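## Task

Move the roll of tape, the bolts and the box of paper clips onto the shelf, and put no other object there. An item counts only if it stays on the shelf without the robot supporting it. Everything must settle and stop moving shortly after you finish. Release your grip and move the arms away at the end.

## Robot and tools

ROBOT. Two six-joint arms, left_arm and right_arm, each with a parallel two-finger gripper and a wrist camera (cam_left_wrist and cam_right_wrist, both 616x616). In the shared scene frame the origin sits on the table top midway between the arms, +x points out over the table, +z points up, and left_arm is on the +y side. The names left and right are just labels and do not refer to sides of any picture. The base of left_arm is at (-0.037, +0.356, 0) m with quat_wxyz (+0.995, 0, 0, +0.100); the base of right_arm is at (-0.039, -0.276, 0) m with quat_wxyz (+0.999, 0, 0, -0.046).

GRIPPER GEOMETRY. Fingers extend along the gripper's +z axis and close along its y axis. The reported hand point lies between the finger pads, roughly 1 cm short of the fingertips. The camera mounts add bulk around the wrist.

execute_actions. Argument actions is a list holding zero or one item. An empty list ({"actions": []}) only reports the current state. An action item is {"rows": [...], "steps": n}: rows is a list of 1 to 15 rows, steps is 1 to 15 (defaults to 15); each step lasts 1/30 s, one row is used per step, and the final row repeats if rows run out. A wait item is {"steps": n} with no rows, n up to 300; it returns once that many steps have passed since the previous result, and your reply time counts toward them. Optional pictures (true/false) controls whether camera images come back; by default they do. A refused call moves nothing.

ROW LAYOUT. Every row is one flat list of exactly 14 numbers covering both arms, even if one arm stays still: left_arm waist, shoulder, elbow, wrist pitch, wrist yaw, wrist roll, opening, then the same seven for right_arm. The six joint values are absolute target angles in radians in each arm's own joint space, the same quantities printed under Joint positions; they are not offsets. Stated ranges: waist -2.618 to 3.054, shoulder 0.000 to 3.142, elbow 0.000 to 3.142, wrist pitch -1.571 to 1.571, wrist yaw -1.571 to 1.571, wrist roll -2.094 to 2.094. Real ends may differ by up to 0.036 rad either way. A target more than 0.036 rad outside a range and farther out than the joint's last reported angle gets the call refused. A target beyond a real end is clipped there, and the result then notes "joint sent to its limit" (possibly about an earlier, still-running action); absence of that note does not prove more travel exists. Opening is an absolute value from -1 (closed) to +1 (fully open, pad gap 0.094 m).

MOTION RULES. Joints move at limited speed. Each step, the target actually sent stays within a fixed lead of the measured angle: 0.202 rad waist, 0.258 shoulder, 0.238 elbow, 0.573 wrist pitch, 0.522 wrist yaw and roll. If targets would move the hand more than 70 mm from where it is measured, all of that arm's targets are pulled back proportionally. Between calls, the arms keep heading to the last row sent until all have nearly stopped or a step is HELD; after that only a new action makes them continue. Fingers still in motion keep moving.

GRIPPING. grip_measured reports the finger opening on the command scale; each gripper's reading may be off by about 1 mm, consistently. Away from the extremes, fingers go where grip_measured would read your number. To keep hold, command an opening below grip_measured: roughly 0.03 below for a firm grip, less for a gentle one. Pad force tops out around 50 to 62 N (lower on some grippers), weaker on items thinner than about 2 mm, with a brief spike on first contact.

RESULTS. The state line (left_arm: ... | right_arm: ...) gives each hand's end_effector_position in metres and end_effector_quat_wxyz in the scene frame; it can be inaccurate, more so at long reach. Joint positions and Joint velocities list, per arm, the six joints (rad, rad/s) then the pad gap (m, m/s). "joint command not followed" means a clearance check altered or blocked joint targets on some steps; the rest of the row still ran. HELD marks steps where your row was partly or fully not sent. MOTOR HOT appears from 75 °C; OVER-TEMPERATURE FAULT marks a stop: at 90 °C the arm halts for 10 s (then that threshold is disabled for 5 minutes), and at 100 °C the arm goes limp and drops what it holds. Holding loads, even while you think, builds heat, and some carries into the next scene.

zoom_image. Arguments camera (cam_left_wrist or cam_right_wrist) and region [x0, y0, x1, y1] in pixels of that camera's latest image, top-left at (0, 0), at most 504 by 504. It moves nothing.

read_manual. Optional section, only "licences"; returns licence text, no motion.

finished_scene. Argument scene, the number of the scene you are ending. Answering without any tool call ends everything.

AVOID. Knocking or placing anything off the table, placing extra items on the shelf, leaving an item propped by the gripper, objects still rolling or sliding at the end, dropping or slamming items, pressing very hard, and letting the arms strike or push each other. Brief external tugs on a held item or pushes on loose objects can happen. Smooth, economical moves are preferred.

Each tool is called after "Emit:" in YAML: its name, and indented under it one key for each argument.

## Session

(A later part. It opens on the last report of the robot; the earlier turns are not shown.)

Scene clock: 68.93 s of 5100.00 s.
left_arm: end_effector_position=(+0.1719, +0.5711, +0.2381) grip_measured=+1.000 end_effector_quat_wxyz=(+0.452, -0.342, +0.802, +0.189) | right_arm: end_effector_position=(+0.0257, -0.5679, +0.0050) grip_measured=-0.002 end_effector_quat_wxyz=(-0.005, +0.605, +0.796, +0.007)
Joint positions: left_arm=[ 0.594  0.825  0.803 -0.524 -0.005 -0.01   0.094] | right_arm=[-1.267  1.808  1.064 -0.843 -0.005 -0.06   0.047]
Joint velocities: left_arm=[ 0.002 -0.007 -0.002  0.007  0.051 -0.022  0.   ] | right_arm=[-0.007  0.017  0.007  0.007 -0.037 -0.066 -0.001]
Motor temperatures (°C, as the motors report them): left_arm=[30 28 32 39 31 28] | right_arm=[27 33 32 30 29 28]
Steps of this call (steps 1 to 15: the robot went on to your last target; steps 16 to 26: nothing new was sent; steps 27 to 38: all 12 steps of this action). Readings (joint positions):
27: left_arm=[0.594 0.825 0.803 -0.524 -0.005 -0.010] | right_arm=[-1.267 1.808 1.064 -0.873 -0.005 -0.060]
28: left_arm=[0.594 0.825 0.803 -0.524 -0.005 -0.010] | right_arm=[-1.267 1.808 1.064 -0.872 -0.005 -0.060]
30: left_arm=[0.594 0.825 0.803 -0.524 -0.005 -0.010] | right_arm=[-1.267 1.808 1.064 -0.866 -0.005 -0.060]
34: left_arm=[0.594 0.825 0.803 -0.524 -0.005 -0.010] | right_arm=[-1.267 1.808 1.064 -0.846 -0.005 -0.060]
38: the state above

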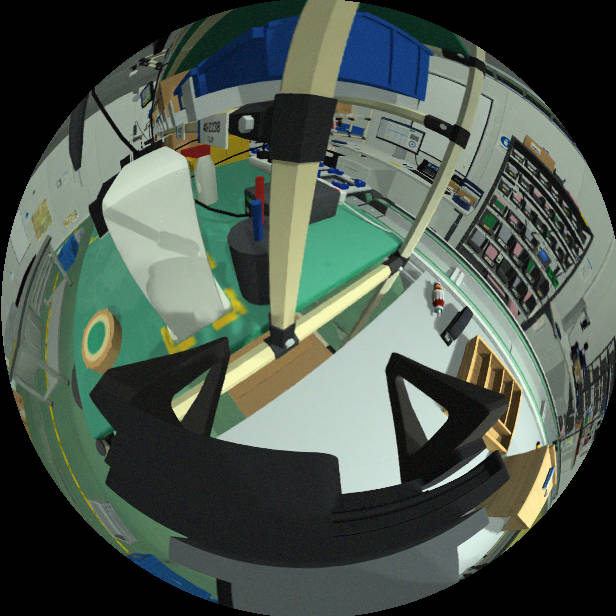

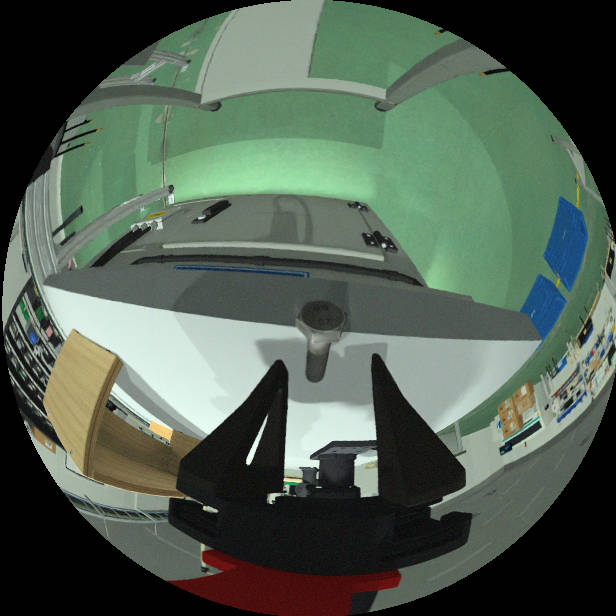

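Emit:
execute_actions:
  actions:
    - {"rows":[[0.6,0.8,0.8,-0.5,0,0,1,-1.265,1.78,1.07,-0.78,0,-0.05,0],[0.6,0.8,0.8,-0.5,0,0,1,-1.265,1.78,1.07,-0.76,0,-0.05,0],[0.6,0.8,0.8,-0.5,0,0,1,-1.265,1.78,1.07,-0.74,0,-0.05,0],[0.6,0.8,0.8,-0.5,0,0,1,-1.265,1.78,1.07,-0.74,0,-0.05,0],[0.6,0.8,0.8,-0.5,0,0,1,-1.265,1.78,1.07,-0.74,0,-0.05,0],[0.6,0.8,0.8,-0.5,0,0,1,-1.265,1.8,1.07,-0.74,0,-0.05,0]],"steps":15}

Scene clock: 70.70 s of 5100.00 s.
left_arm: end_effector_position=(+0.1719, +0.5711, +0.2381) grip_measured=+1.000 end_effector_quat_wxyz=(+0.452, -0.342, +0.802, +0.189) | right_arm: end_effector_position=(+0.0305, -0.5905, +0.0089) grip_measured=-0.002 end_effector_quat_wxyz=(+0.033, +0.605, +0.795, -0.025)
Joint positions: left_arm=[ 0.594  0.825  0.803 -0.524 -0.005 -0.01   0.094] | right_arm=[-1.267  1.797  1.064 -0.755 -0.005 -0.059  0.047]
Joint velocities: left_arm=[-0.007  0.007 -0.012  0.037 -0.051  0.066  0.   ] | right_arm=[ 0.002 -0.012 -0.012  0.037 -0.007 -0.066  0.001]
Motor temperatures (°C, as the motors report them): left_arm=[30 28 32 39 31 28] | right_arm=[27 33 32 30 29 28]
Steps of this call (steps 1 to 15: the robot went on to your last target; steps 16 to 38: nothing new was sent; steps 39 to 53: all 15 steps of this action). Readings (joint positions):
39: left_arm=[0.594 0.825 0.803 -0.524 -0.005 -0.010] | right_arm=[-1.267 1.806 1.064 -0.841 -0.005 -0.060]
40: left_arm=[0.594 0.825 0.803 -0.524 -0.005 -0.010] | right_arm=[-1.267 1.805 1.064 -0.832 -0.005 -0.060]
42: left_arm=[0.594 0.825 0.803 -0.524 -0.005 -0.010] | right_arm=[-1.267 1.800 1.064 -0.804 -0.005 -0.059]
46: left_arm=[0.594 0.825 0.803 -0.524 -0.005 -0.010] | right_arm=[-1.267 1.797 1.064 -0.769 -0.005 -0.059]
53: the state above

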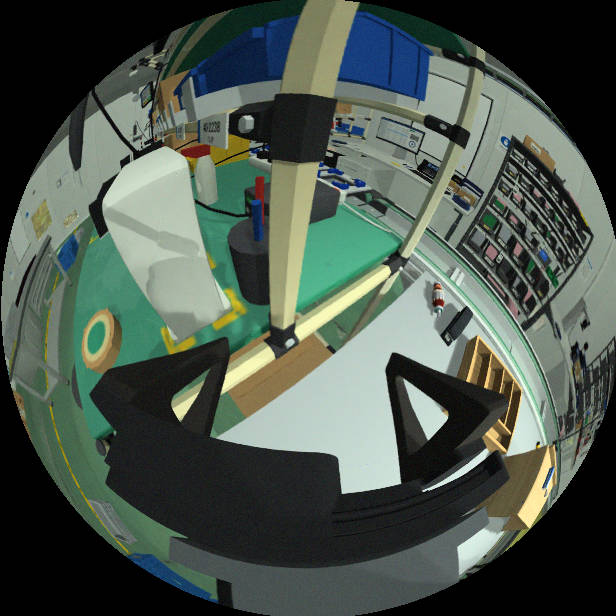

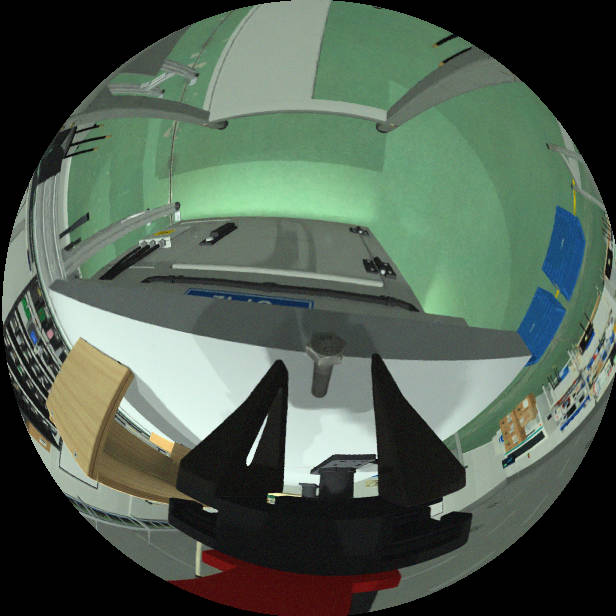

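Shaft is between the tips now. Close.

Emit:
execute_actions:
  actions:
    - {"rows":[[0.6,0.8,0.8,-0.5,0,0,1,-1.265,1.8,1.07,-0.75,0,-0.05,-0.4],[0.6,0.8,0.8,-0.5,0,0,1,-1.265,1.8,1.07,-0.75,0,-0.05,-0.55],[0.6,0.8,0.8,-0.5,0,0,1,-1.265,1.8,1.07,-0.75,0,-0.05,-0.7],[0.6,0.8,0.8,-0.5,0,0,1,-1.265,1.8,1.07,-0.75,0,-0.05,-0.8],[0.6,0.8,0.8,-0.5,0,0,1,-1.265,1.8,1.07,-0.75,0,-0.05,-0.9]],"steps":15}

Scene clock: 72.07 s of 5100.00 s.
left_arm: end_effector_position=(+0.1719, +0.5711, +0.2381) grip_measured=+1.000 end_effector_quat_wxyz=(+0.452, -0.342, +0.802, +0.189) | right_arm: end_effector_position=(+0.0306, -0.5912, +0.0089) grip_measured=-0.875 end_effector_quat_wxyz=(+0.034, +0.605, +0.795, -0.026)
Joint positions: left_arm=[ 0.594  0.825  0.803 -0.524 -0.005 -0.01   0.094] | right_arm=[-1.267  1.797  1.064 -0.752 -0.005 -0.058  0.006]
Joint velocities: left_arm=[-0.002  0.022 -0.017 -0.066  0.022 -0.037  0.   ] | right_arm=[-0.002  0.007  0.002  0.066 -0.007  0.037 -0.   ]
Motor temperatures (°C, as the motors report them): left_arm=[30 28 33 39 31 28] | right_arm=[27 33 32 30 29 28]
Steps of this call (steps 1 to 15: the robot went on to your last target; steps 16 to 26: nothing new was sent; steps 27 to 41: all 15 steps of this action). Readings (joint positions):
27: left_arm=[0.594 0.825 0.803 -0.524 -0.005 -0.010] | right_arm=[-1.267 1.797 1.064 -0.752 -0.005 -0.059]
28: left_arm=[0.594 0.825 0.803 -0.524 -0.005 -0.010] | right_arm=[-1.267 1.797 1.064 -0.752 -0.005 -0.058]
30: left_arm=[0.594 0.825 0.803 -0.524 -0.005 -0.010] | right_arm=[-1.267 1.797 1.064 -0.752 -0.005 -0.058]
34: left_arm=[0.594 0.825 0.803 -0.524 -0.005 -0.010] | right_arm=[-1.267 1.797 1.064 -0.752 -0.005 -0.058]
41: the state above

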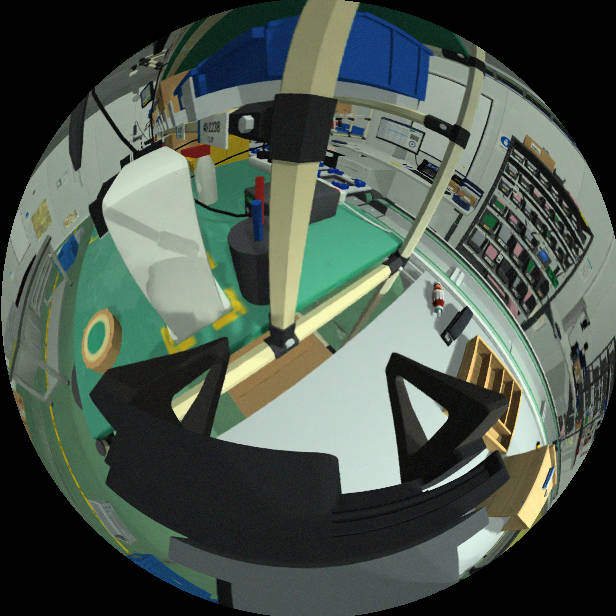

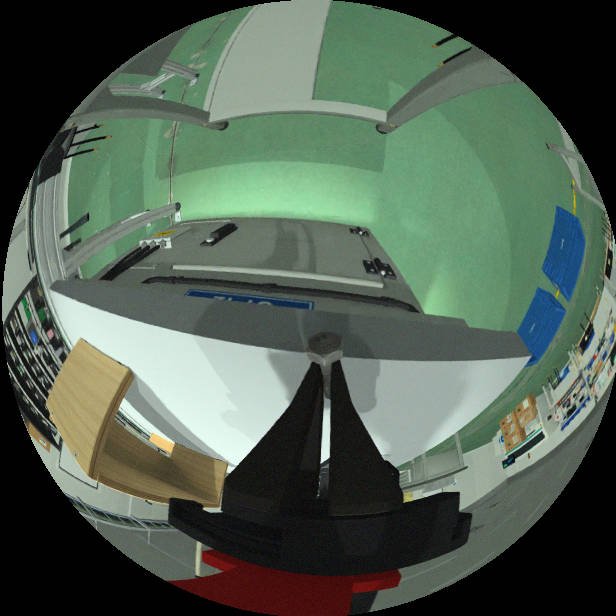

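Emit:
execute_actions:
  actions:
    - {"rows":[[0.6,0.8,0.8,-0.5,0,0,1,-1.265,1.75,1.07,-0.8,0,-0.05,-0.92],[0.6,0.8,0.8,-0.5,0,0,1,-1.265,1.7,1.1,-0.9,0,-0.05,-0.92],[0.6,0.8,0.8,-0.5,0,0,1,-1.265,1.6,1.2,-1.1,0,-0.05,-0.92],[0.6,0.8,0.8,-0.5,0,0,1,-1.265,1.5,1.3,-1.3,0,-0.05,-0.92],[0.6,0.8,0.8,-0.5,0,0,1,-1.265,1.4,1.5,-1.5,0,-0.05,-0.92]],"steps":15}
  pictures: false

Emit:
execute_actions:
  actions:
    - {"rows":[[0.6,0.8,0.8,-0.5,0,0,1,-1.0,1.4,2.0,-1.57,0,0,-0.92]],"steps":15}
  pictures: false

Emit:
execute_actions:
  actions:
    - {"rows":[[0.6,0.8,0.8,-0.5,0,0,1,-0.3,1.45,2.05,-1.57,0,0,-0.92]],"steps":15}
  pictures: false

Emit:
execute_actions:
  actions:
    - {"rows":[[0.6,0.8,0.8,-0.5,0,0,1,0.3,1.5,2.1,-1.57,0,0,-0.92]],"steps":15}
  pictures: false

Emit:
execute_actions:
  actions:
    - {"rows":[[0.6,0.8,0.8,-0.5,0,0,1,0.3,1.6,2.15,-1.57,0,0,-0.92],[0.6,0.8,0.8,-0.5,0,0,1,0.3,1.65,2.17,-1.57,0,0,-0.92],[0.6,0.8,0.8,-0.5,0,0,1,0.3,1.7,2.19,-1.57,0,0,-0.92],[0.6,0.8,0.8,-0.5,0,0,1,0.3,1.75,2.21,-1.57,0,0,-0.92],[0.6,0.8,0.8,-0.5,0,0,1,0.3,1.8,2.23,-1.57,0,0,-0.92],[0.6,0.8,0.8,-0.5,0,0,1,0.3,1.84,2.24,-1.57,0,0,-0.92],[0.6,0.8,0.8,-0.5,0,0,1,0.3,1.88,2.25,-1.57,0,0,-0.92],[0.6,0.8,0.8,-0.5,0,0,1,0.3,1.92,2.26,-1.56,0,0,-0.92],[0.6,0.8,0.8,-0.5,0,0,1,0.3,1.96,2.27,-1.55,0,0,-0.92],[0.6,0.8,0.8,-0.5,0,0,1,0.3,2.0,2.28,-1.54,0,0,-0.92],[0.6,0.8,0.8,-0.5,0,0,1,0.3,2.03,2.29,-1.53,0,0,-0.92]],"steps":15}

Scene clock: 75.23 s of 5100.00 s.
left_arm: end_effector_position=(+0.1719, +0.5711, +0.2381) grip_measured=+1.000 end_effector_quat_wxyz=(+0.452, -0.342, +0.802, +0.189) | right_arm: end_effector_position=(+0.0230, -0.5555, +0.2293) grip_measured=-0.875 end_effector_quat_wxyz=(+0.122, +0.598, +0.786, -0.102)
Joint positions: left_arm=[ 0.594  0.825  0.803 -0.524 -0.005 -0.01   0.094] | right_arm=[-1.267  1.385  1.498 -1.363 -0.005 -0.058  0.006]
Joint velocities: left_arm=[ 0.007 -0.012 -0.002  0.022 -0.037  0.007  0.   ] | right_arm=[ 0.002 -0.422  0.291 -0.725  0.037 -0.007  0.   ]
Motor temperatures (°C, as the motors report them): left_arm=[30 28 33 39 31 28] | right_arm=[27 33 32 30 29 28]
Steps of this call (steps 1 to 15: the robot went on to your last target; steps 16 to 80: nothing new was sent; steps 81 to 95: all 15 steps of this action). Readings (joint positions):
81: left_arm=[0.594 0.825 0.803 -0.524 -0.005 -0.010] | right_arm=[-1.267 1.794 1.064 -0.755 -0.005 -0.058]
82: left_arm=[0.594 0.825 0.803 -0.524 -0.005 -0.010] | right_arm=[-1.267 1.782 1.064 -0.772 -0.005 -0.058]
84: left_arm=[0.594 0.825 0.803 -0.524 -0.005 -0.010] | right_arm=[-1.267 1.730 1.093 -0.883 -0.005 -0.058]
88: left_arm=[0.594 0.825 0.803 -0.524 -0.005 -0.010] | right_arm=[-1.267 1.577 1.225 -1.097 -0.005 -0.058]
95: the state above

Scene clock: 75.73 s of 5100.00 s.
left_arm: end_effector_position=(+0.1719, +0.5711, +0.2381) grip_measured=+1.000 end_effector_quat_wxyz=(+0.452, -0.342, +0.802, +0.189) | right_arm: end_effector_position=(+0.0955, -0.5280, +0.3657) grip_measured=-0.875 end_effector_quat_wxyz=(+0.265, +0.488, +0.817, -0.158)
Joint positions: left_arm=[ 0.594  0.825  0.803 -0.524 -0.005 -0.01   0.094] | right_arm=[-0.997  1.389  1.994 -1.55  -0.007 -0.01   0.006]
Joint velocities: left_arm=[-0.007 -0.002  0.007 -0.066 -0.066  0.037  0.   ] | right_arm=[ 0.012  0.1    0.002 -0.139  0.007  0.022  0.   ]
Motor temperatures (°C, as the motors report them): left_arm=[30 28 33 40 31 28] | right_arm=[27 33 32 30 29 28]
Steps of this call (steps 1 to 15: all 15 steps of this action). Readings (joint positions):
1: left_arm=[0.594 0.825 0.803 -0.524 -0.005 -0.010] | right_arm=[-1.239 1.384 1.540 -1.418 0.013 -0.047]
2: left_arm=[0.594 0.825 0.803 -0.524 -0.005 -0.010] | right_arm=[-1.182 1.396 1.603 -1.464 0.019 -0.038]
4: left_arm=[0.594 0.825 0.803 -0.524 -0.005 -0.010] | right_arm=[-1.058 1.415 1.745 -1.499 0.010 -0.029]
8: left_arm=[0.594 0.825 0.803 -0.524 -0.005 -0.010] | right_arm=[-0.997 1.406 1.969 -1.506 -0.008 -0.019]
15: the state above

Scene clock: 76.23 s of 5100.00 s.
left_arm: end_effector_position=(+0.1719, +0.5711, +0.2381) grip_measured=+1.000 end_effector_quat_wxyz=(+0.452, -0.342, +0.802, +0.189) | right_arm: end_effector_position=(+0.2419, -0.3883, +0.3506) grip_measured=-0.874 end_effector_quat_wxyz=(+0.273, +0.183, +0.943, -0.048)
Joint positions: left_arm=[ 0.594  0.825  0.803 -0.524 -0.005 -0.01   0.094] | right_arm=[-0.298  1.467  2.02  -1.561 -0.013 -0.005  0.006]
Joint velocities: left_arm=[-0.007  0.002  0.012  0.022 -0.007  0.051  0.   ] | right_arm=[ 0.007 -0.007 -0.012  0.022 -0.022 -0.022 -0.   ]
Motor temperatures (°C, as the motors report them): left_arm=[30 28 33 40 31 28] | right_arm=[27 33 32 30 29 28]
Steps of this call (steps 1 to 15: all 15 steps of this action). Readings (joint positions):
1: left_arm=[0.594 0.825 0.803 -0.524 -0.005 -0.010] | right_arm=[-0.962 1.399 2.002 -1.558 0.015 -0.006]
2: left_arm=[0.594 0.825 0.803 -0.524 -0.005 -0.010] | right_arm=[-0.895 1.411 2.012 -1.562 0.020 -0.005]
4: left_arm=[0.594 0.825 0.803 -0.524 -0.005 -0.010] | right_arm=[-0.744 1.435 2.020 -1.557 0.016 -0.005]
8: left_arm=[0.594 0.825 0.803 -0.524 -0.005 -0.010] | right_arm=[-0.442 1.467 2.020 -1.557 0.010 -0.005]
15: the state above

Scene clock: 76.73 s of 5100.00 s.
left_arm: end_effector_position=(+0.1719, +0.5711, +0.2381) grip_measured=+1.000 end_effector_quat_wxyz=(+0.452, -0.342, +0.802, +0.189) | right_arm: end_effector_position=(+0.2666, -0.2072, +0.3532) grip_measured=-0.874 end_effector_quat_wxyz=(+0.278, -0.104, +0.954, +0.036)
Joint positions: left_arm=[ 0.594  0.825  0.803 -0.524 -0.005 -0.01   0.094] | right_arm=[ 0.305  1.508  2.067 -1.562 -0.013 -0.     0.006]
Joint velocities: left_arm=[-0.007 -0.007  0.002  0.037  0.022  0.022  0.   ] | right_arm=[ 0.017 -0.002  0.012 -0.037  0.037 -0.022  0.   ]
Motor temperatures (°C, as the motors report them): left_arm=[30 28 33 40 31 28] | right_arm=[27 33 32 30 29 28]
Steps of this call (steps 1 to 15: all 15 steps of this action). Readings (joint positions):
1: left_arm=[0.594 0.825 0.803 -0.524 -0.005 -0.010] | right_arm=[-0.266 1.473 2.031 -1.569 0.009 -0.001]
2: left_arm=[0.594 0.825 0.803 -0.524 -0.005 -0.010] | right_arm=[-0.203 1.481 2.047 -1.571 0.017 -0.000]
4: left_arm=[0.594 0.825 0.803 -0.524 -0.005 -0.010] | right_arm=[-0.052 1.494 2.064 -1.562 0.015 -0.000]
8: left_arm=[0.594 0.825 0.803 -0.524 -0.005 -0.010] | right_arm=[0.239 1.507 2.067 -1.558 0.001 -0.000]
15: the state above

Scene clock: 77.23 s of 5100.00 s.
left_arm: end_effector_position=(+0.1719, +0.5711, +0.2381) grip_measured=+1.000 end_effector_quat_wxyz=(+0.452, -0.342, +0.802, +0.189) | right_arm: end_effector_position=(+0.3827, -0.1823, +0.2124) grip_measured=-0.874 end_effector_quat_wxyz=(+0.111, -0.106, +0.988, +0.018)
Joint positions: left_arm=[ 0.594  0.825  0.803 -0.524 -0.005 -0.01   0.094] | right_arm=[ 0.305  2.071  2.257 -1.532 -0.012 -0.     0.006]
Joint velocities: left_arm=[-0.002  0.002  0.012  0.007 -0.007  0.007  0.   ] | right_arm=[ 0.007 -0.374  0.193  0.051  0.051 -0.051 -0.001]
Motor temperatures (°C, as the motors report them): left_arm=[30 28 33 40 31 28] | right_arm=[27 33 32 30 29 28]
Steps of this call (steps 1 to 15: all 15 steps of this action). Readings (joint positions):
1: left_arm=[0.594 0.825 0.803 -0.524 -0.005 -0.010] | right_arm=[0.305 1.520 2.083 -1.573 -0.013 -0.000]
2: left_arm=[0.594 0.825 0.803 -0.524 -0.005 -0.010] | right_arm=[0.305 1.543 2.112 -1.577 -0.013 -0.000]
4: left_arm=[0.594 0.825 0.803 -0.524 -0.005 -0.010] | right_arm=[0.305 1.615 2.173 -1.575 -0.013 -0.000]
8: left_arm=[0.594 0.825 0.803 -0.524 -0.005 -0.010] | right_arm=[0.305 1.814 2.236 -1.561 -0.013 -0.000]
15: the state above

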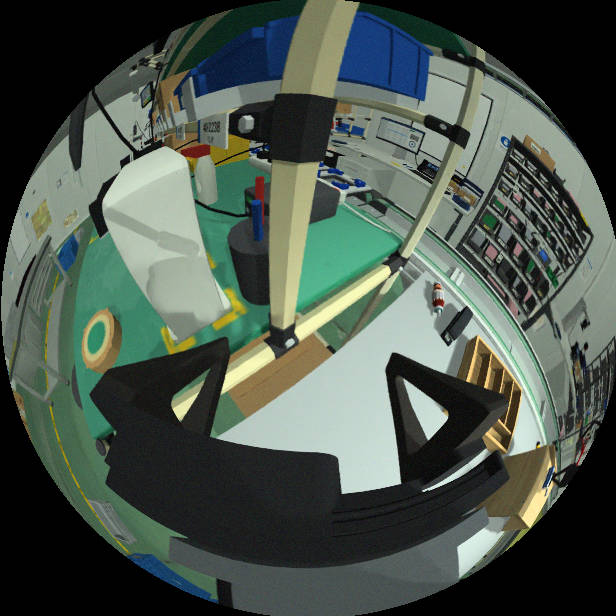

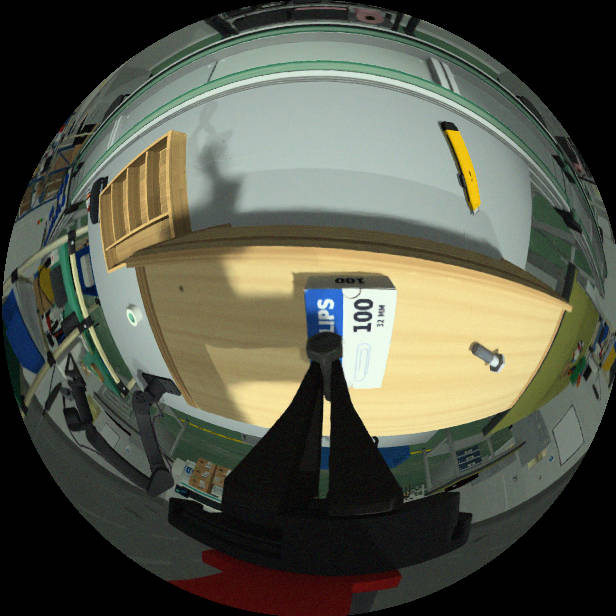

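Emit:
execute_actions:
  actions:
    - {"rows":[[0.6,0.8,0.8,-0.5,0,0,1,0.3,1.9,2.2,-1.55,0,0,-0.92],[0.6,0.8,0.8,-0.5,0,0,1,0.3,1.9,2.2,-1.55,0,0,-0.92],[0.6,0.8,0.8,-0.5,0,0,1,0.3,1.9,2.2,-1.55,0,0,-0.92],[0.6,0.8,0.8,-0.5,0,0,1,0.3,1.9,2.2,-1.55,0,0,-0.92],[0.6,0.8,0.8,-0.5,0,0,1,0.2,1.9,2.17,-1.55,0,0,-0.92],[0.6,0.8,0.8,-0.5,0,0,1,0.12,1.9,2.15,-1.55,0,0,-0.92],[0.6,0.8,0.8,-0.5,0,0,1,0.08,1.9,2.14,-1.55,0,0,-0.92],[0.6,0.8,0.8,-0.5,0,0,1,0.08,1.9,2.14,-1.55,0,0,-0.92],[0.6,0.8,0.8,-0.5,0,0,1,0.08,1.9,2.14,-1.55,0,0,-0.92],[0.6,0.8,0.8,-0.5,0,0,1,0.08,1.93,2.13,-1.53,0,0,-0.92],[0.6,0.8,0.8,-0.5,0,0,1,0.08,1.96,2.12,-1.51,0,0,-0.92],[0.6,0.8,0.8,-0.5,0,0,1,0.08,1.98,2.12,-1.5,0,0,-0.92]],"steps":15}

Scene clock: 80.57 s of 5100.00 s.
left_arm: end_effector_position=(+0.1719, +0.5711, +0.2381) grip_measured=+1.000 end_effector_quat_wxyz=(+0.452, -0.342, +0.802, +0.189) | right_arm: end_effector_position=(+0.3688, -0.2899, +0.2250) grip_measured=-0.874 end_effector_quat_wxyz=(+0.117, +0.016, +0.993, -0.006)
Joint positions: left_arm=[ 0.594  0.825  0.803 -0.524 -0.005 -0.01   0.094] | right_arm=[ 0.06   1.961  2.145 -1.521  0.008 -0.001  0.006]
Joint velocities: left_arm=[ 0.007  0.017 -0.002 -0.022 -0.007 -0.022  0.   ] | right_arm=[ 0.154  0.452 -0.193  0.198  0.051  0.037  0.   ]
Motor temperatures (°C, as the motors report them): left_arm=[30 28 33 40 31 28] | right_arm=[27 34 32 30 29 28]
Steps of this call (steps 1 to 30: the robot went on to your last target; steps 31 to 85: nothing new was sent; steps 86 to 100: all 15 steps of this action). Readings (joint positions):
86: left_arm=[0.594 0.825 0.803 -0.524 -0.005 -0.010] | right_arm=[0.305 2.014 2.252 -1.522 -0.012 -0.000]
87: left_arm=[0.594 0.825 0.803 -0.524 -0.005 -0.010] | right_arm=[0.305 1.993 2.228 -1.523 -0.012 -0.000]
89: left_arm=[0.594 0.825 0.803 -0.524 -0.005 -0.010] | right_arm=[0.305 1.954 2.210 -1.542 -0.012 -0.000]
93: left_arm=[0.594 0.825 0.803 -0.524 -0.005 -0.010] | right_arm=[0.173 1.896 2.186 -1.543 -0.028 -0.001]
100: the state above

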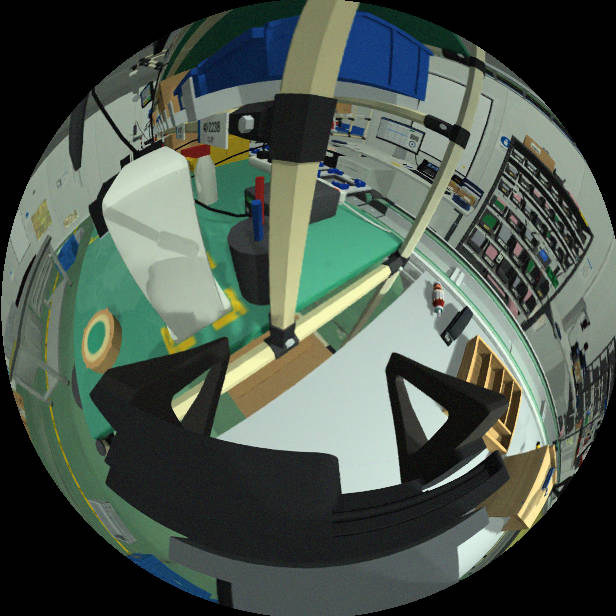

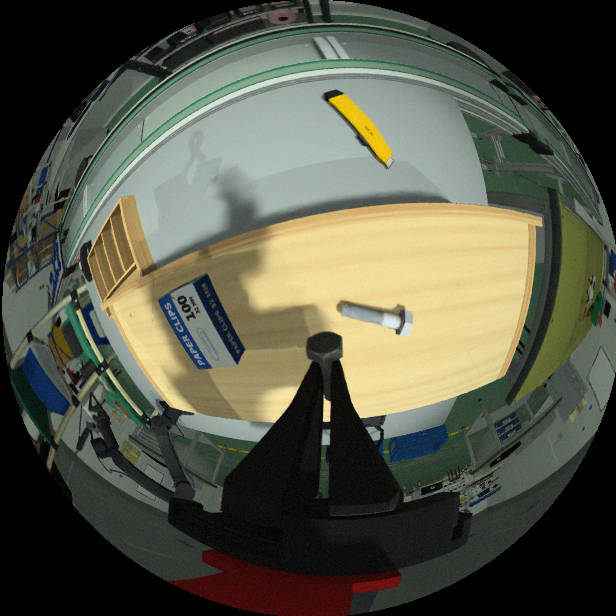

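Emit:
execute_actions:
  actions:
    - {"rows":[[0.6,0.8,0.8,-0.5,0,0,1,0.14,1.98,2.12,-1.5,0,0,-0.92],[0.6,0.8,0.8,-0.5,0,0,1,0.14,1.98,2.12,-1.5,0,0,-0.92],[0.6,0.8,0.8,-0.5,0,0,1,0.14,1.99,2.11,-1.49,0,0,-0.92],[0.6,0.8,0.8,-0.5,0,0,1,0.14,2.0,2.1,-1.48,0,0,-0.92],[0.6,0.8,0.8,-0.5,0,0,1,0.14,2.01,2.1,-1.47,0,0,-0.92]],"steps":12}

Scene clock: 81.57 s of 5100.00 s.
left_arm: end_effector_position=(+0.1719, +0.5711, +0.2381) grip_measured=+1.000 end_effector_quat_wxyz=(+0.452, -0.342, +0.802, +0.189) | right_arm: end_effector_position=(+0.3781, -0.2548, +0.2052) grip_measured=-0.874 end_effector_quat_wxyz=(+0.104, -0.025, +0.994, +0.001)
Joint positions: left_arm=[ 0.594  0.825  0.803 -0.524 -0.005 -0.01   0.094] | right_arm=[ 0.143  2.002  2.126 -1.486  0.003 -0.001  0.006]
Joint velocities: left_arm=[ 0.002 -0.007  0.002 -0.037 -0.022  0.051  0.   ] | right_arm=[-0.002  0.027 -0.002  0.007 -0.051 -0.095  0.   ]
Motor temperatures (°C, as the motors report them): left_arm=[30 28 33 40 31 28] | right_arm=[27 34 32 30 29 28]
Steps of this call (steps 1 to 18: the robot went on to your last target; steps 19 to 30: all 12 steps of this action). Readings (joint positions):
19: left_arm=[0.594 0.825 0.803 -0.524 -0.005 -0.010] | right_arm=[0.081 1.994 2.126 -1.513 0.009 -0.001]
20: left_arm=[0.594 0.825 0.803 -0.524 -0.005 -0.010] | right_arm=[0.090 1.994 2.126 -1.513 0.009 -0.001]
22: left_arm=[0.594 0.825 0.803 -0.524 -0.005 -0.010] | right_arm=[0.117 1.994 2.126 -1.509 0.009 -0.001]
26: left_arm=[0.594 0.825 0.803 -0.524 -0.005 -0.010] | right_arm=[0.143 1.997 2.126 -1.493 0.003 -0.001]
30: the state above

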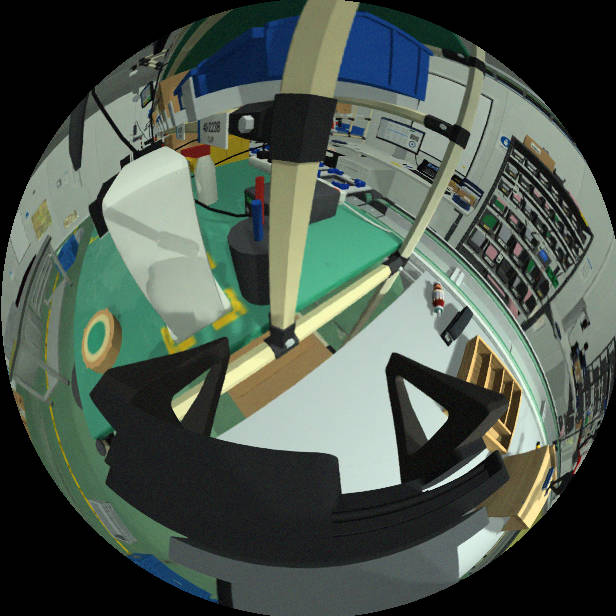

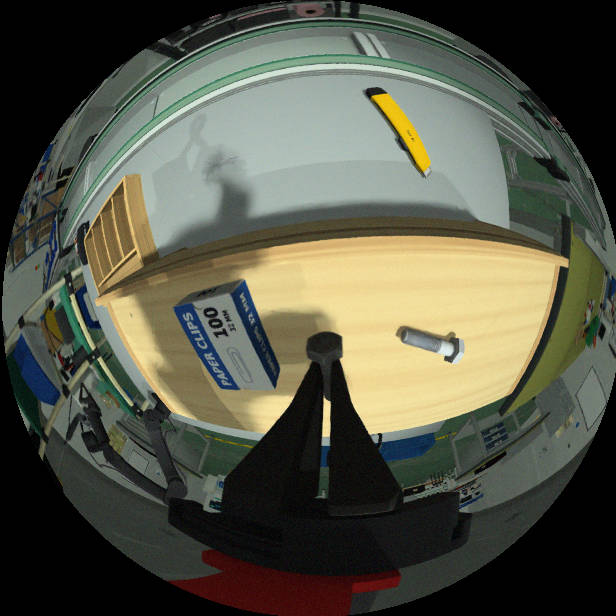

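Lower a touch, release, lift, swing toward tape.

Emit:
execute_actions:
  actions:
    - {"rows":[[0.6,0.8,0.8,-0.5,0,0,1,0.14,2.02,2.1,-1.47,0,0,-0.92],[0.6,0.8,0.8,-0.5,0,0,1,0.14,2.03,2.1,-1.47,0,0,-0.92],[0.6,0.8,0.8,-0.5,0,0,1,0.14,2.03,2.1,-1.47,0,0,-0.92],[0.6,0.8,0.8,-0.5,0,0,1,0.14,2.03,2.1,-1.47,0,0,-0.92],[0.6,0.8,0.8,-0.5,0,0,1,0.14,2.03,2.1,-1.47,0,0,-0.92],[0.6,0.8,0.8,-0.5,0,0,1,0.14,2.03,2.1,-1.47,0,0,-0.5]],"steps":13}
  pictures: false

Emit:
execute_actions:
  actions:
    - {"rows":[[0.6,0.8,0.8,-0.5,0,0,1,0.14,1.6,2.15,-1.57,0,0,0.5]],"steps":15}
  pictures: false

Emit:
execute_actions:
  actions:
    - {"rows":[[0.6,0.8,0.8,-0.5,0,0,1,1.0,1.6,2.1,-1.57,0,0,1]],"steps":15}
  pictures: false

Emit:
execute_actions:
  actions:
    - {"rows":[[0.6,0.8,0.8,-0.5,0,0,1,1.0,1.85,2.0,-1.57,0,0,1]],"steps":15}

Scene clock: 83.60 s of 5100.00 s.
left_arm: end_effector_position=(+0.1719, +0.5711, +0.2381) grip_measured=+1.000 end_effector_quat_wxyz=(+0.452, -0.342, +0.802, +0.189) | right_arm: end_effector_position=(+0.3813, -0.2547, +0.1963) grip_measured=-0.502 end_effector_quat_wxyz=(+0.095, -0.025, +0.995, +0.001)
Joint positions: left_arm=[ 0.594  0.825  0.803 -0.524 -0.005 -0.01   0.094] | right_arm=[ 0.143  2.025  2.126 -1.481  0.003 -0.001  0.023]
Joint velocities: left_arm=[-0.002 -0.002  0.007 -0.007  0.037  0.007  0.   ] | right_arm=[-0.007 -0.002  0.007  0.037  0.007  0.066  0.001]
Motor temperatures (°C, as the motors report them): left_arm=[30 28 33 40 31 28] | right_arm=[27 34 32 30 29 28]
Steps of this call (steps 1 to 15: the robot went on to your last target; steps 16 to 48: nothing new was sent; steps 49 to 61: all 13 steps of this action). Readings (joint positions):
49: left_arm=[0.594 0.825 0.803 -0.524 -0.005 -0.010] | right_arm=[0.143 2.003 2.126 -1.483 0.003 -0.001]
50: left_arm=[0.594 0.825 0.803 -0.524 -0.005 -0.010] | right_arm=[0.143 2.005 2.126 -1.483 0.003 -0.001]
52: left_arm=[0.594 0.825 0.803 -0.524 -0.005 -0.010] | right_arm=[0.143 2.011 2.126 -1.482 0.003 -0.001]
56: left_arm=[0.594 0.825 0.803 -0.524 -0.005 -0.010] | right_arm=[0.143 2.024 2.126 -1.482 0.003 -0.001]
61: the state above

Scene clock: 84.10 s of 5100.00 s.
left_arm: end_effector_position=(+0.1719, +0.5711, +0.2381) grip_measured=+1.000 end_effector_quat_wxyz=(+0.452, -0.342, +0.802, +0.189) | right_arm: end_effector_position=(+0.2894, -0.2593, +0.3708) grip_measured=+0.498 end_effector_quat_wxyz=(+0.310, -0.024, +0.950, +0.006)
Joint positions: left_arm=[ 0.594  0.825  0.803 -0.524 -0.005 -0.01   0.094] | right_arm=[ 0.143  1.551  2.157 -1.546  0.003 -0.001  0.07 ]
Joint velocities: left_arm=[-0.012  0.002  0.007 -0.051  0.081  0.007  0.   ] | right_arm=[ 0.012 -0.007  0.007 -0.037  0.051  0.037  0.001]
Motor temperatures (°C, as the motors report them): left_arm=[30 28 33 40 31 28] | right_arm=[27 34 32 30 29 28]
Steps of this call (steps 1 to 15: all 15 steps of this action). Readings (joint positions):
1: left_arm=[0.594 0.825 0.803 -0.524 -0.005 -0.010] | right_arm=[0.143 2.012 2.123 -1.482 0.003 -0.001]
2: left_arm=[0.594 0.825 0.803 -0.524 -0.005 -0.010] | right_arm=[0.143 1.993 2.119 -1.490 0.003 -0.001]
4: left_arm=[0.594 0.825 0.803 -0.524 -0.005 -0.010] | right_arm=[0.143 1.929 2.118 -1.504 0.003 -0.001]
8: left_arm=[0.594 0.825 0.803 -0.524 -0.005 -0.010] | right_arm=[0.143 1.740 2.118 -1.513 0.003 -0.001]
15: the state above

Scene clock: 84.60 s of 5100.00 s.
left_arm: end_effector_position=(+0.1719, +0.5711, +0.2381) grip_measured=+1.000 end_effector_quat_wxyz=(+0.452, -0.342, +0.802, +0.189) | right_arm: end_effector_position=(+0.1652, -0.0013, +0.3313) grip_measured=+1.000 end_effector_quat_wxyz=(+0.219, -0.432, +0.867, +0.118)
Joint positions: left_arm=[ 0.594  0.825  0.803 -0.524 -0.005 -0.01   0.094] | right_arm=[ 1.014  1.622  2.105 -1.551 -0.016  0.001  0.094]
Joint velocities: left_arm=[-0.002 -0.007 -0.012  0.022 -0.022 -0.037  0.   ] | right_arm=[-0.012 -0.051  0.002 -0.051 -0.022 -0.081  0.   ]
Motor temperatures (°C, as the motors report them): left_arm=[30 28 33 40 31 28] | right_arm=[27 34 32 30 29 28]
Steps of this call (steps 1 to 15: all 15 steps of this action). Readings (joint positions):
1: left_arm=[0.594 0.825 0.803 -0.524 -0.005 -0.010] | right_arm=[0.174 1.553 2.152 -1.547 0.022 0.002]
2: left_arm=[0.594 0.825 0.803 -0.524 -0.005 -0.010] | right_arm=[0.234 1.560 2.145 -1.547 0.028 0.002]
4: left_arm=[0.594 0.825 0.803 -0.524 -0.005 -0.010] | right_arm=[0.381 1.581 2.129 -1.547 0.024 0.002]
8: left_arm=[0.594 0.825 0.803 -0.524 -0.005 -0.010] | right_arm=[0.679 1.621 2.108 -1.547 0.015 0.002]
15: the state above

Scene clock: 85.10 s of 5100.00 s.
left_arm: end_effector_position=(+0.1719, +0.5711, +0.2381) grip_measured=+1.000 end_effector_quat_wxyz=(+0.452, -0.342, +0.802, +0.189) | right_arm: end_effector_position=(+0.1814, +0.0178, +0.2096) grip_measured=+1.000 end_effector_quat_wxyz=(+0.051, -0.442, +0.895, +0.033)
Joint positions: left_arm=[ 0.594  0.825  0.803 -0.524 -0.005 -0.01   0.094] | right_arm=[ 1.012  1.88   1.989 -1.559 -0.014  0.001  0.094]
Joint velocities: left_arm=[-0.012  0.007 -0.022 -0.066 -0.007  0.007  0.   ] | right_arm=[-0.002 -0.242 -0.002 -0.081  0.022  0.022  0.   ]
Motor temperatures (°C, as the motors report them): left_arm=[30 28 33 40 31 28] | right_arm=[27 34 32 30 29 28]
Steps of this call (steps 1 to 15: all 15 steps of this action). Readings (joint positions):
1: left_arm=[0.594 0.825 0.803 -0.524 -0.005 -0.010] | right_arm=[1.013 1.632 2.104 -1.554 -0.016 0.001]
2: left_arm=[0.594 0.825 0.803 -0.524 -0.005 -0.010] | right_arm=[1.012 1.648 2.104 -1.556 -0.016 0.001]
4: left_arm=[0.594 0.825 0.803 -0.524 -0.005 -0.010] | right_arm=[1.012 1.705 2.090 -1.556 -0.016 0.001]
8: left_arm=[0.594 0.825 0.803 -0.524 -0.005 -0.010] | right_arm=[1.012 1.845 2.022 -1.555 -0.015 0.001]
15: the state above

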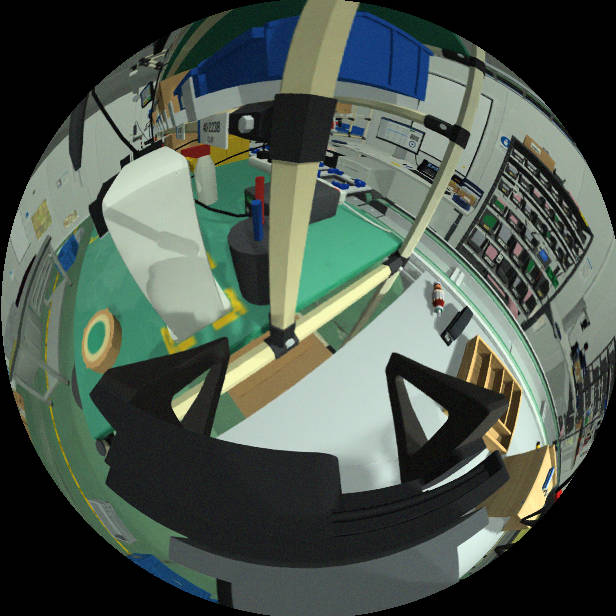

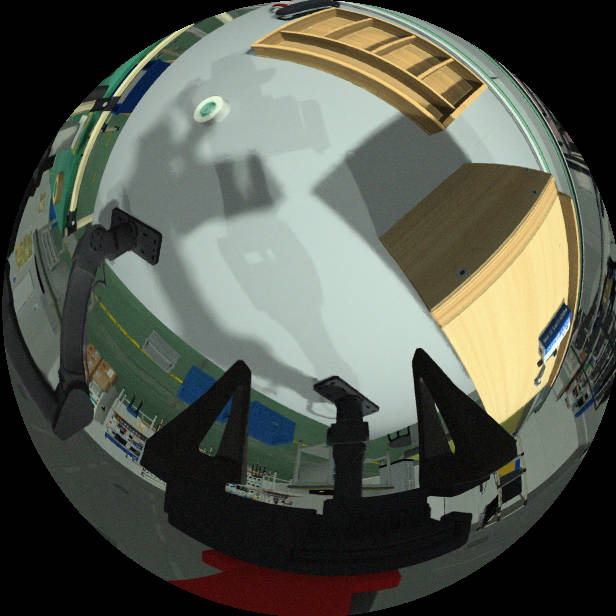

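Emit:
execute_actions:
  actions:
    - {"rows":[[0.2,0.9,1.0,-1.2,0,0,1,0.3,1.4,1.9,-1.57,0,0,1]],"steps":15}
  pictures: false

Emit:
execute_actions:
  actions:
    - {"rows":[[-0.5,1.0,1.15,-1.57,0,0,1,-0.6,1.0,1.2,-1.5,0,0,1]],"steps":15}
  pictures: false

Emit:
execute_actions:
  actions:
    - {"steps":12}

Scene clock: 86.77 s of 5100.00 s.
left_arm: end_effector_position=(+0.1550, +0.4384, +0.1834) grip_measured=+1.000 end_effector_quat_wxyz=(+0.233, -0.198, +0.951, +0.044) | right_arm: end_effector_position=(+0.2337, -0.2198, +0.3452) grip_measured=+1.000 end_effector_quat_wxyz=(+0.276, -0.098, +0.956, +0.023)
Joint positions: left_arm=[ 0.206  0.894  0.975 -1.172  0.006 -0.007  0.094] | right_arm=[ 0.301  1.371  1.916 -1.555  0.012  0.001  0.094]
Joint velocities: left_arm=[ 0.012 -0.002  0.007 -0.242  0.081  0.022  0.   ] | right_arm=[-0.085  0.007 -0.022 -0.037 -0.066 -0.051  0.   ]
Motor temperatures (°C, as the motors report them): left_arm=[30 28 33 40 31 28] | right_arm=[27 34 32 30 29 28]
Steps of this call (steps 1 to 30: the robot went on to your last target; steps 31 to 35: nothing new was sent; steps 36 to 50: all 15 steps of this action). Readings (joint positions):
36: left_arm=[0.560 0.841 0.842 -0.617 -0.021 -0.010] | right_arm=[0.998 1.838 1.972 -1.551 -0.021 0.000]
37: left_arm=[0.492 0.865 0.895 -0.732 -0.021 -0.010] | right_arm=[0.972 1.810 1.947 -1.545 -0.026 -0.000]
39: left_arm=[0.338 0.892 0.958 -0.883 -0.013 -0.010] | right_arm=[0.888 1.735 1.919 -1.549 -0.025 -0.000]
43: left_arm=[0.206 0.894 0.975 -1.065 0.007 -0.007] | right_arm=[0.682 1.550 1.916 -1.544 -0.019 -0.000]
50: the state above

Scene clock: 87.27 s of 5100.00 s.
left_arm: end_effector_position=(+0.1069, +0.3128, +0.1850) grip_measured=+1.000 end_effector_quat_wxyz=(+0.075, +0.142, +0.987, -0.015) | right_arm: end_effector_position=(+0.0938, -0.3839, +0.2058) grip_measured=+1.000 end_effector_quat_wxyz=(+0.114, +0.332, +0.935, -0.044)
Joint positions: left_arm=[-0.491  0.997  1.123 -1.543  0.008 -0.005  0.094] | right_arm=[-0.589  1.015  1.199 -1.51   0.007 -0.001  0.094]
Joint velocities: left_arm=[-0.017  0.002 -0.007 -0.095 -0.081 -0.022  0.   ] | right_arm=[-0.081 -0.037  0.007 -0.037  0.051 -0.081  0.   ]
Motor temperatures (°C, as the motors report them): left_arm=[30 28 33 40 31 28] | right_arm=[27 34 32 30 29 28]
joint sent to its limit (left arm) — the command would take joint 4 (wrist pitch) past its lower limit, so that joint was sent only as far as its limit.
Steps of this call (steps 1 to 15: all 15 steps of this action). Readings (joint positions):
1: left_arm=[0.169 0.915 1.006 -1.237 -0.008 -0.008] | right_arm=[0.266 1.334 1.859 -1.512 -0.009 -0.002]
2: left_arm=[0.095 0.947 1.052 -1.315 -0.008 -0.008] | right_arm=[0.201 1.278 1.771 -1.480 -0.012 -0.002]
4: left_arm=[-0.058 0.987 1.109 -1.389 -0.005 -0.007] | right_arm=[0.056 1.145 1.606 -1.475 -0.006 -0.002]
8: left_arm=[-0.365 0.997 1.123 -1.477 -0.001 -0.007] | right_arm=[-0.254 0.971 1.320 -1.500 0.002 -0.002]
15: the state above

Scene clock: 87.67 s of 5100.00 s.
left_arm: end_effector_position=(+0.1037, +0.3140, +0.1846) grip_measured=+1.000 end_effector_quat_wxyz=(+0.068, +0.142, +0.987, -0.014) | right_arm: end_effector_position=(+0.0938, -0.3842, +0.2058) grip_measured=+1.000 end_effector_quat_wxyz=(+0.115, +0.332, +0.935, -0.044)
Joint positions: left_arm=[-0.491  0.997  1.123 -1.557  0.007 -0.005  0.094] | right_arm=[-0.59   1.015  1.199 -1.509  0.007 -0.001  0.094]
Joint velocities: left_arm=[ 0.007  0.002 -0.007 -0.022 -0.022  0.007  0.   ] | right_arm=[-0.012  0.007  0.002  0.007 -0.051  0.007  0.   ]
Motor temperatures (°C, as the motors report them): left_arm=[30 28 33 39 31 28] | right_arm=[27 34 32 30 29 28]
joint sent to its limit (left arm) — the command would take joint 4 (wrist pitch) past its lower limit, so that joint was sent only as far as its limit.
Steps of this call (steps 1 to 12: the robot went on to your last target). Readings (joint positions):
1: left_arm=[-0.491 0.997 1.123 -1.547 0.008 -0.005] | right_arm=[-0.590 1.015 1.199 -1.510 0.007 -0.001]
2: left_arm=[-0.491 0.997 1.123 -1.550 0.008 -0.005] | right_arm=[-0.590 1.015 1.199 -1.510 0.007 -0.001]
4: left_arm=[-0.491 0.997 1.123 -1.553 0.007 -0.005] | right_arm=[-0.590 1.015 1.199 -1.509 0.007 -0.001]
8: left_arm=[-0.491 0.997 1.123 -1.556 0.007 -0.005] | right_arm=[-0.590 1.015 1.199 -1.509 0.007 -0.001]
12: the state above

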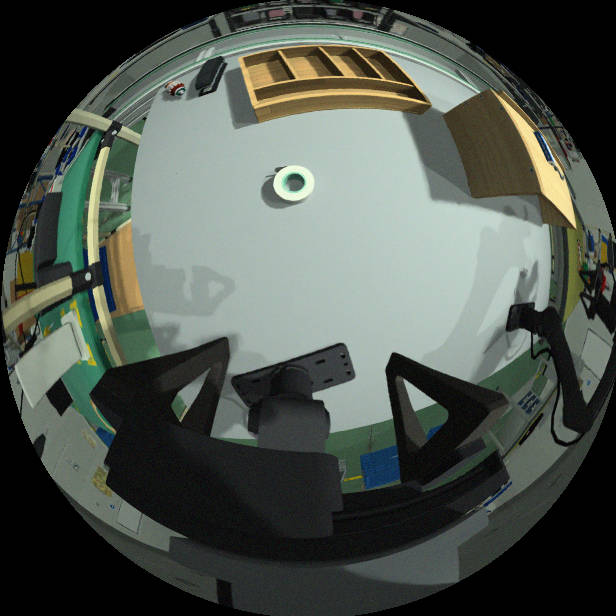

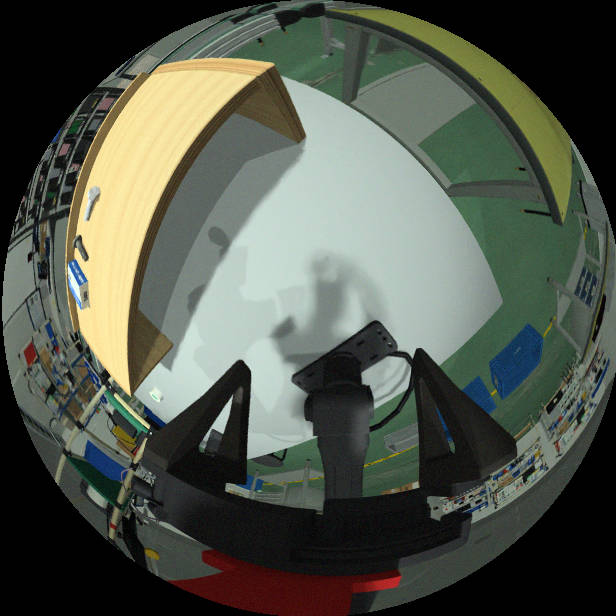

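Emit:
execute_actions:
  actions:
    - {"rows":[[-0.44,1.2,1.15,-1.5,0,0,1,-0.6,1.0,1.2,-1.5,0,0,1],[-0.44,1.3,1.15,-1.4,0,0,1,-0.6,1.0,1.2,-1.5,0,0,1],[-0.44,1.35,1.15,-1.35,0,0,1,-0.6,1.0,1.2,-1.5,0,0,1],[-0.44,1.4,1.15,-1.3,0,0,1,-0.6,1.0,1.2,-1.5,0,0,1],[-0.44,1.45,1.15,-1.27,0,0,1,-0.6,1.0,1.2,-1.5,0,0,1],[-0.44,1.5,1.18,-1.25,0,0,1,-0.6,1.0,1.2,-1.5,0,0,1]],"steps":15}
  pictures: false

Emit:
execute_actions:
  actions:
    - {"steps":8}

Scene clock: 89.23 s of 5100.00 s.
left_arm: end_effector_position=(+0.1946, +0.2971, +0.1013) grip_measured=+1.000 end_effector_quat_wxyz=(-0.037, +0.122, +0.992, +0.002) | right_arm: end_effector_position=(+0.0938, -0.3842, +0.2058) grip_measured=+1.000 end_effector_quat_wxyz=(+0.115, +0.332, +0.935, -0.044)
Joint positions: left_arm=[-0.45   1.523  1.151 -1.273  0.006 -0.005  0.094] | right_arm=[-0.59   1.015  1.199 -1.509  0.007 -0.001  0.094]
Joint velocities: left_arm=[ 0.017 -0.056 -0.012  0.051  0.022 -0.081  0.   ] | right_arm=[-0.022 -0.007  0.007 -0.081 -0.051  0.081  0.   ]
Motor temperatures (°C, as the motors report them): left_arm=[30 29 33 39 31 28] | right_arm=[27 34 32 30 29 28]
joint sent to its limit (left arm) — the command would take joint 4 (wrist pitch) past its lower limit, so that joint was sent only as far as its limit.
Steps of this call (steps 1 to 30: the robot went on to your last target; steps 31 to 32: nothing new was sent; steps 33 to 47: all 15 steps of this action). Readings (joint positions):
33: left_arm=[-0.483 1.021 1.129 -1.564 0.008 -0.005] | right_arm=[-0.590 1.015 1.199 -1.509 0.007 -0.001]
34: left_arm=[-0.470 1.074 1.141 -1.558 0.008 -0.005] | right_arm=[-0.590 1.015 1.199 -1.509 0.007 -0.001]
36: left_arm=[-0.456 1.224 1.148 -1.495 0.006 -0.005] | right_arm=[-0.590 1.015 1.199 -1.509 0.007 -0.001]
40: left_arm=[-0.450 1.503 1.151 -1.336 0.006 -0.005] | right_arm=[-0.590 1.015 1.199 -1.509 0.007 -0.001]
47: the state above

Scene clock: 89.50 s of 5100.00 s.
left_arm: end_effector_position=(+0.1957, +0.2968, +0.1015) grip_measured=+1.000 end_effector_quat_wxyz=(-0.035, +0.122, +0.992, +0.001) | right_arm: end_effector_position=(+0.0938, -0.3842, +0.2058) grip_measured=+1.000 end_effector_quat_wxyz=(+0.115, +0.332, +0.935, -0.044)
Joint positions: left_arm=[-0.45   1.522  1.151 -1.268  0.006 -0.005  0.094] | right_arm=[-0.59   1.015  1.199 -1.509  0.007 -0.001  0.094]
Joint velocities: left_arm=[ 0.002 -0.017 -0.012 -0.066 -0.066 -0.007  0.   ] | right_arm=[-0.002 -0.002 -0.007 -0.007  0.037  0.007  0.   ]
Motor temperatures (°C, as the motors report them): left_arm=[30 29 33 39 31 28] | right_arm=[27 34 32 30 29 28]
Steps of this call (steps 1 to 8: the robot went on to your last target). Readings (joint positions):
1: left_arm=[-0.450 1.522 1.151 -1.272 0.006 -0.005] | right_arm=[-0.590 1.015 1.199 -1.509 0.007 -0.001]
2: left_arm=[-0.450 1.522 1.151 -1.271 0.006 -0.005] | right_arm=[-0.590 1.015 1.199 -1.509 0.007 -0.001]
4: left_arm=[-0.450 1.522 1.151 -1.270 0.006 -0.005] | right_arm=[-0.590 1.015 1.199 -1.509 0.007 -0.001]
8: the state above

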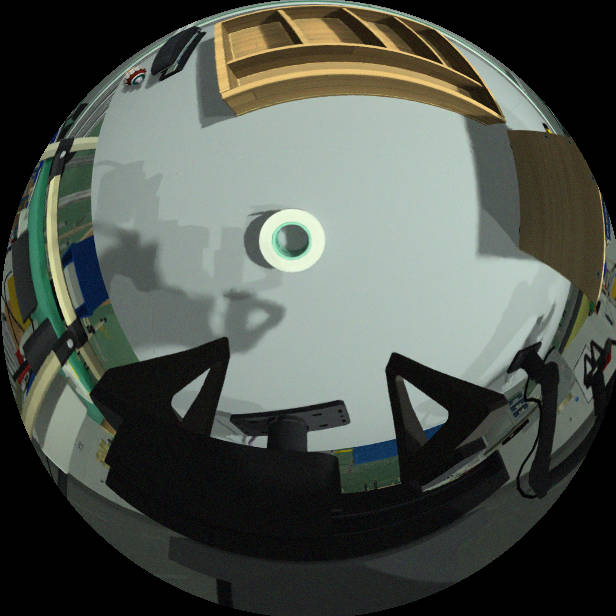

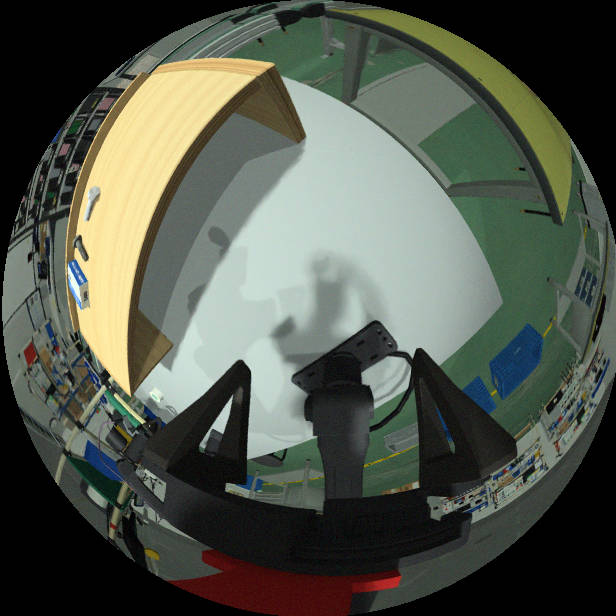

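Emit:
execute_actions:
  actions:
    - {"rows":[[-0.39,1.55,1.13,-1.2,0,0,1,-0.6,1.0,1.2,-1.5,0,0,1],[-0.39,1.58,1.12,-1.15,0,0,1,-0.6,1.0,1.2,-1.5,0,0,1],[-0.39,1.6,1.1,-1.1,0,0,1,-0.6,1.0,1.2,-1.5,0,0,1],[-0.39,1.62,1.1,-1.07,0,0,1,-0.6,1.0,1.2,-1.5,0,0,1]],"steps":15}

Scene clock: 90.77 s of 5100.00 s.
left_arm: end_effector_position=(+0.2217, +0.3055, +0.0611) grip_measured=+1.000 end_effector_quat_wxyz=(-0.029, +0.095, +0.995, +0.001) | right_arm: end_effector_position=(+0.0938, -0.3842, +0.2058) grip_measured=+1.000 end_effector_quat_wxyz=(+0.115, +0.332, +0.935, -0.044)
Joint positions: left_arm=[-0.395  1.633  1.099 -1.094  0.004 -0.005  0.094] | right_arm=[-0.59   1.015  1.199 -1.509  0.007 -0.001  0.094]
Joint velocities: left_arm=[ 0.002  0.002 -0.012  0.051 -0.022 -0.022  0.   ] | right_arm=[-0.012  0.002 -0.002 -0.022  0.007 -0.007  0.   ]
Motor temperatures (°C, as the motors report them): left_arm=[30 29 33 38 31 28] | right_arm=[27 33 32 30 29 28]
Steps of this call (steps 1 to 15: the robot went on to your last target; steps 16 to 23: nothing new was sent; steps 24 to 38: all 15 steps of this action). Readings (joint positions):
24: left_arm=[-0.444 1.524 1.149 -1.262 0.008 -0.005] | right_arm=[-0.590 1.015 1.199 -1.509 0.007 -0.001]
25: left_arm=[-0.431 1.531 1.145 -1.249 0.008 -0.005] | right_arm=[-0.590 1.015 1.199 -1.509 0.007 -0.001]
27: left_arm=[-0.405 1.563 1.130 -1.199 0.006 -0.005] | right_arm=[-0.590 1.015 1.199 -1.509 0.007 -0.001]
31: left_arm=[-0.395 1.629 1.102 -1.126 0.004 -0.005] | right_arm=[-0.590 1.015 1.199 -1.509 0.007 -0.001]
38: the state above

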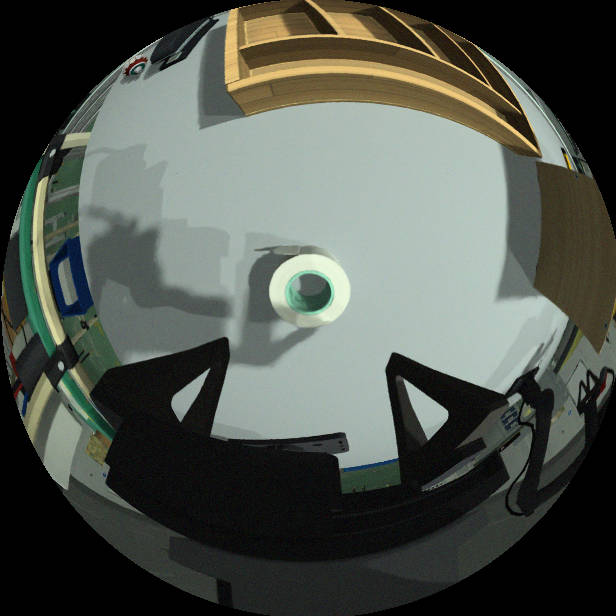

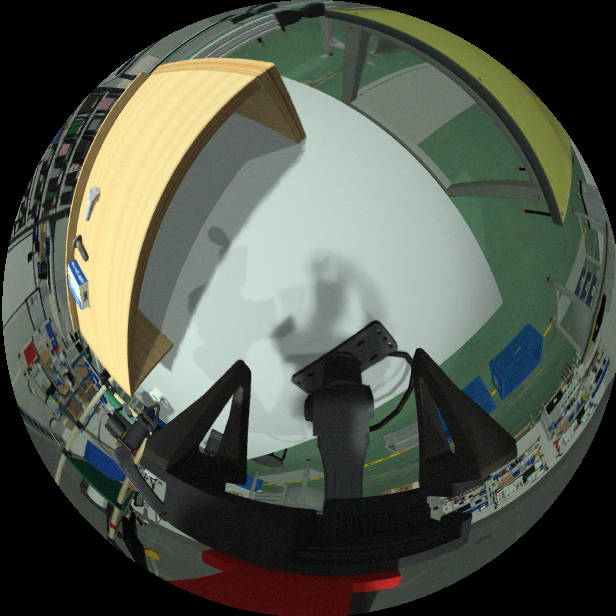

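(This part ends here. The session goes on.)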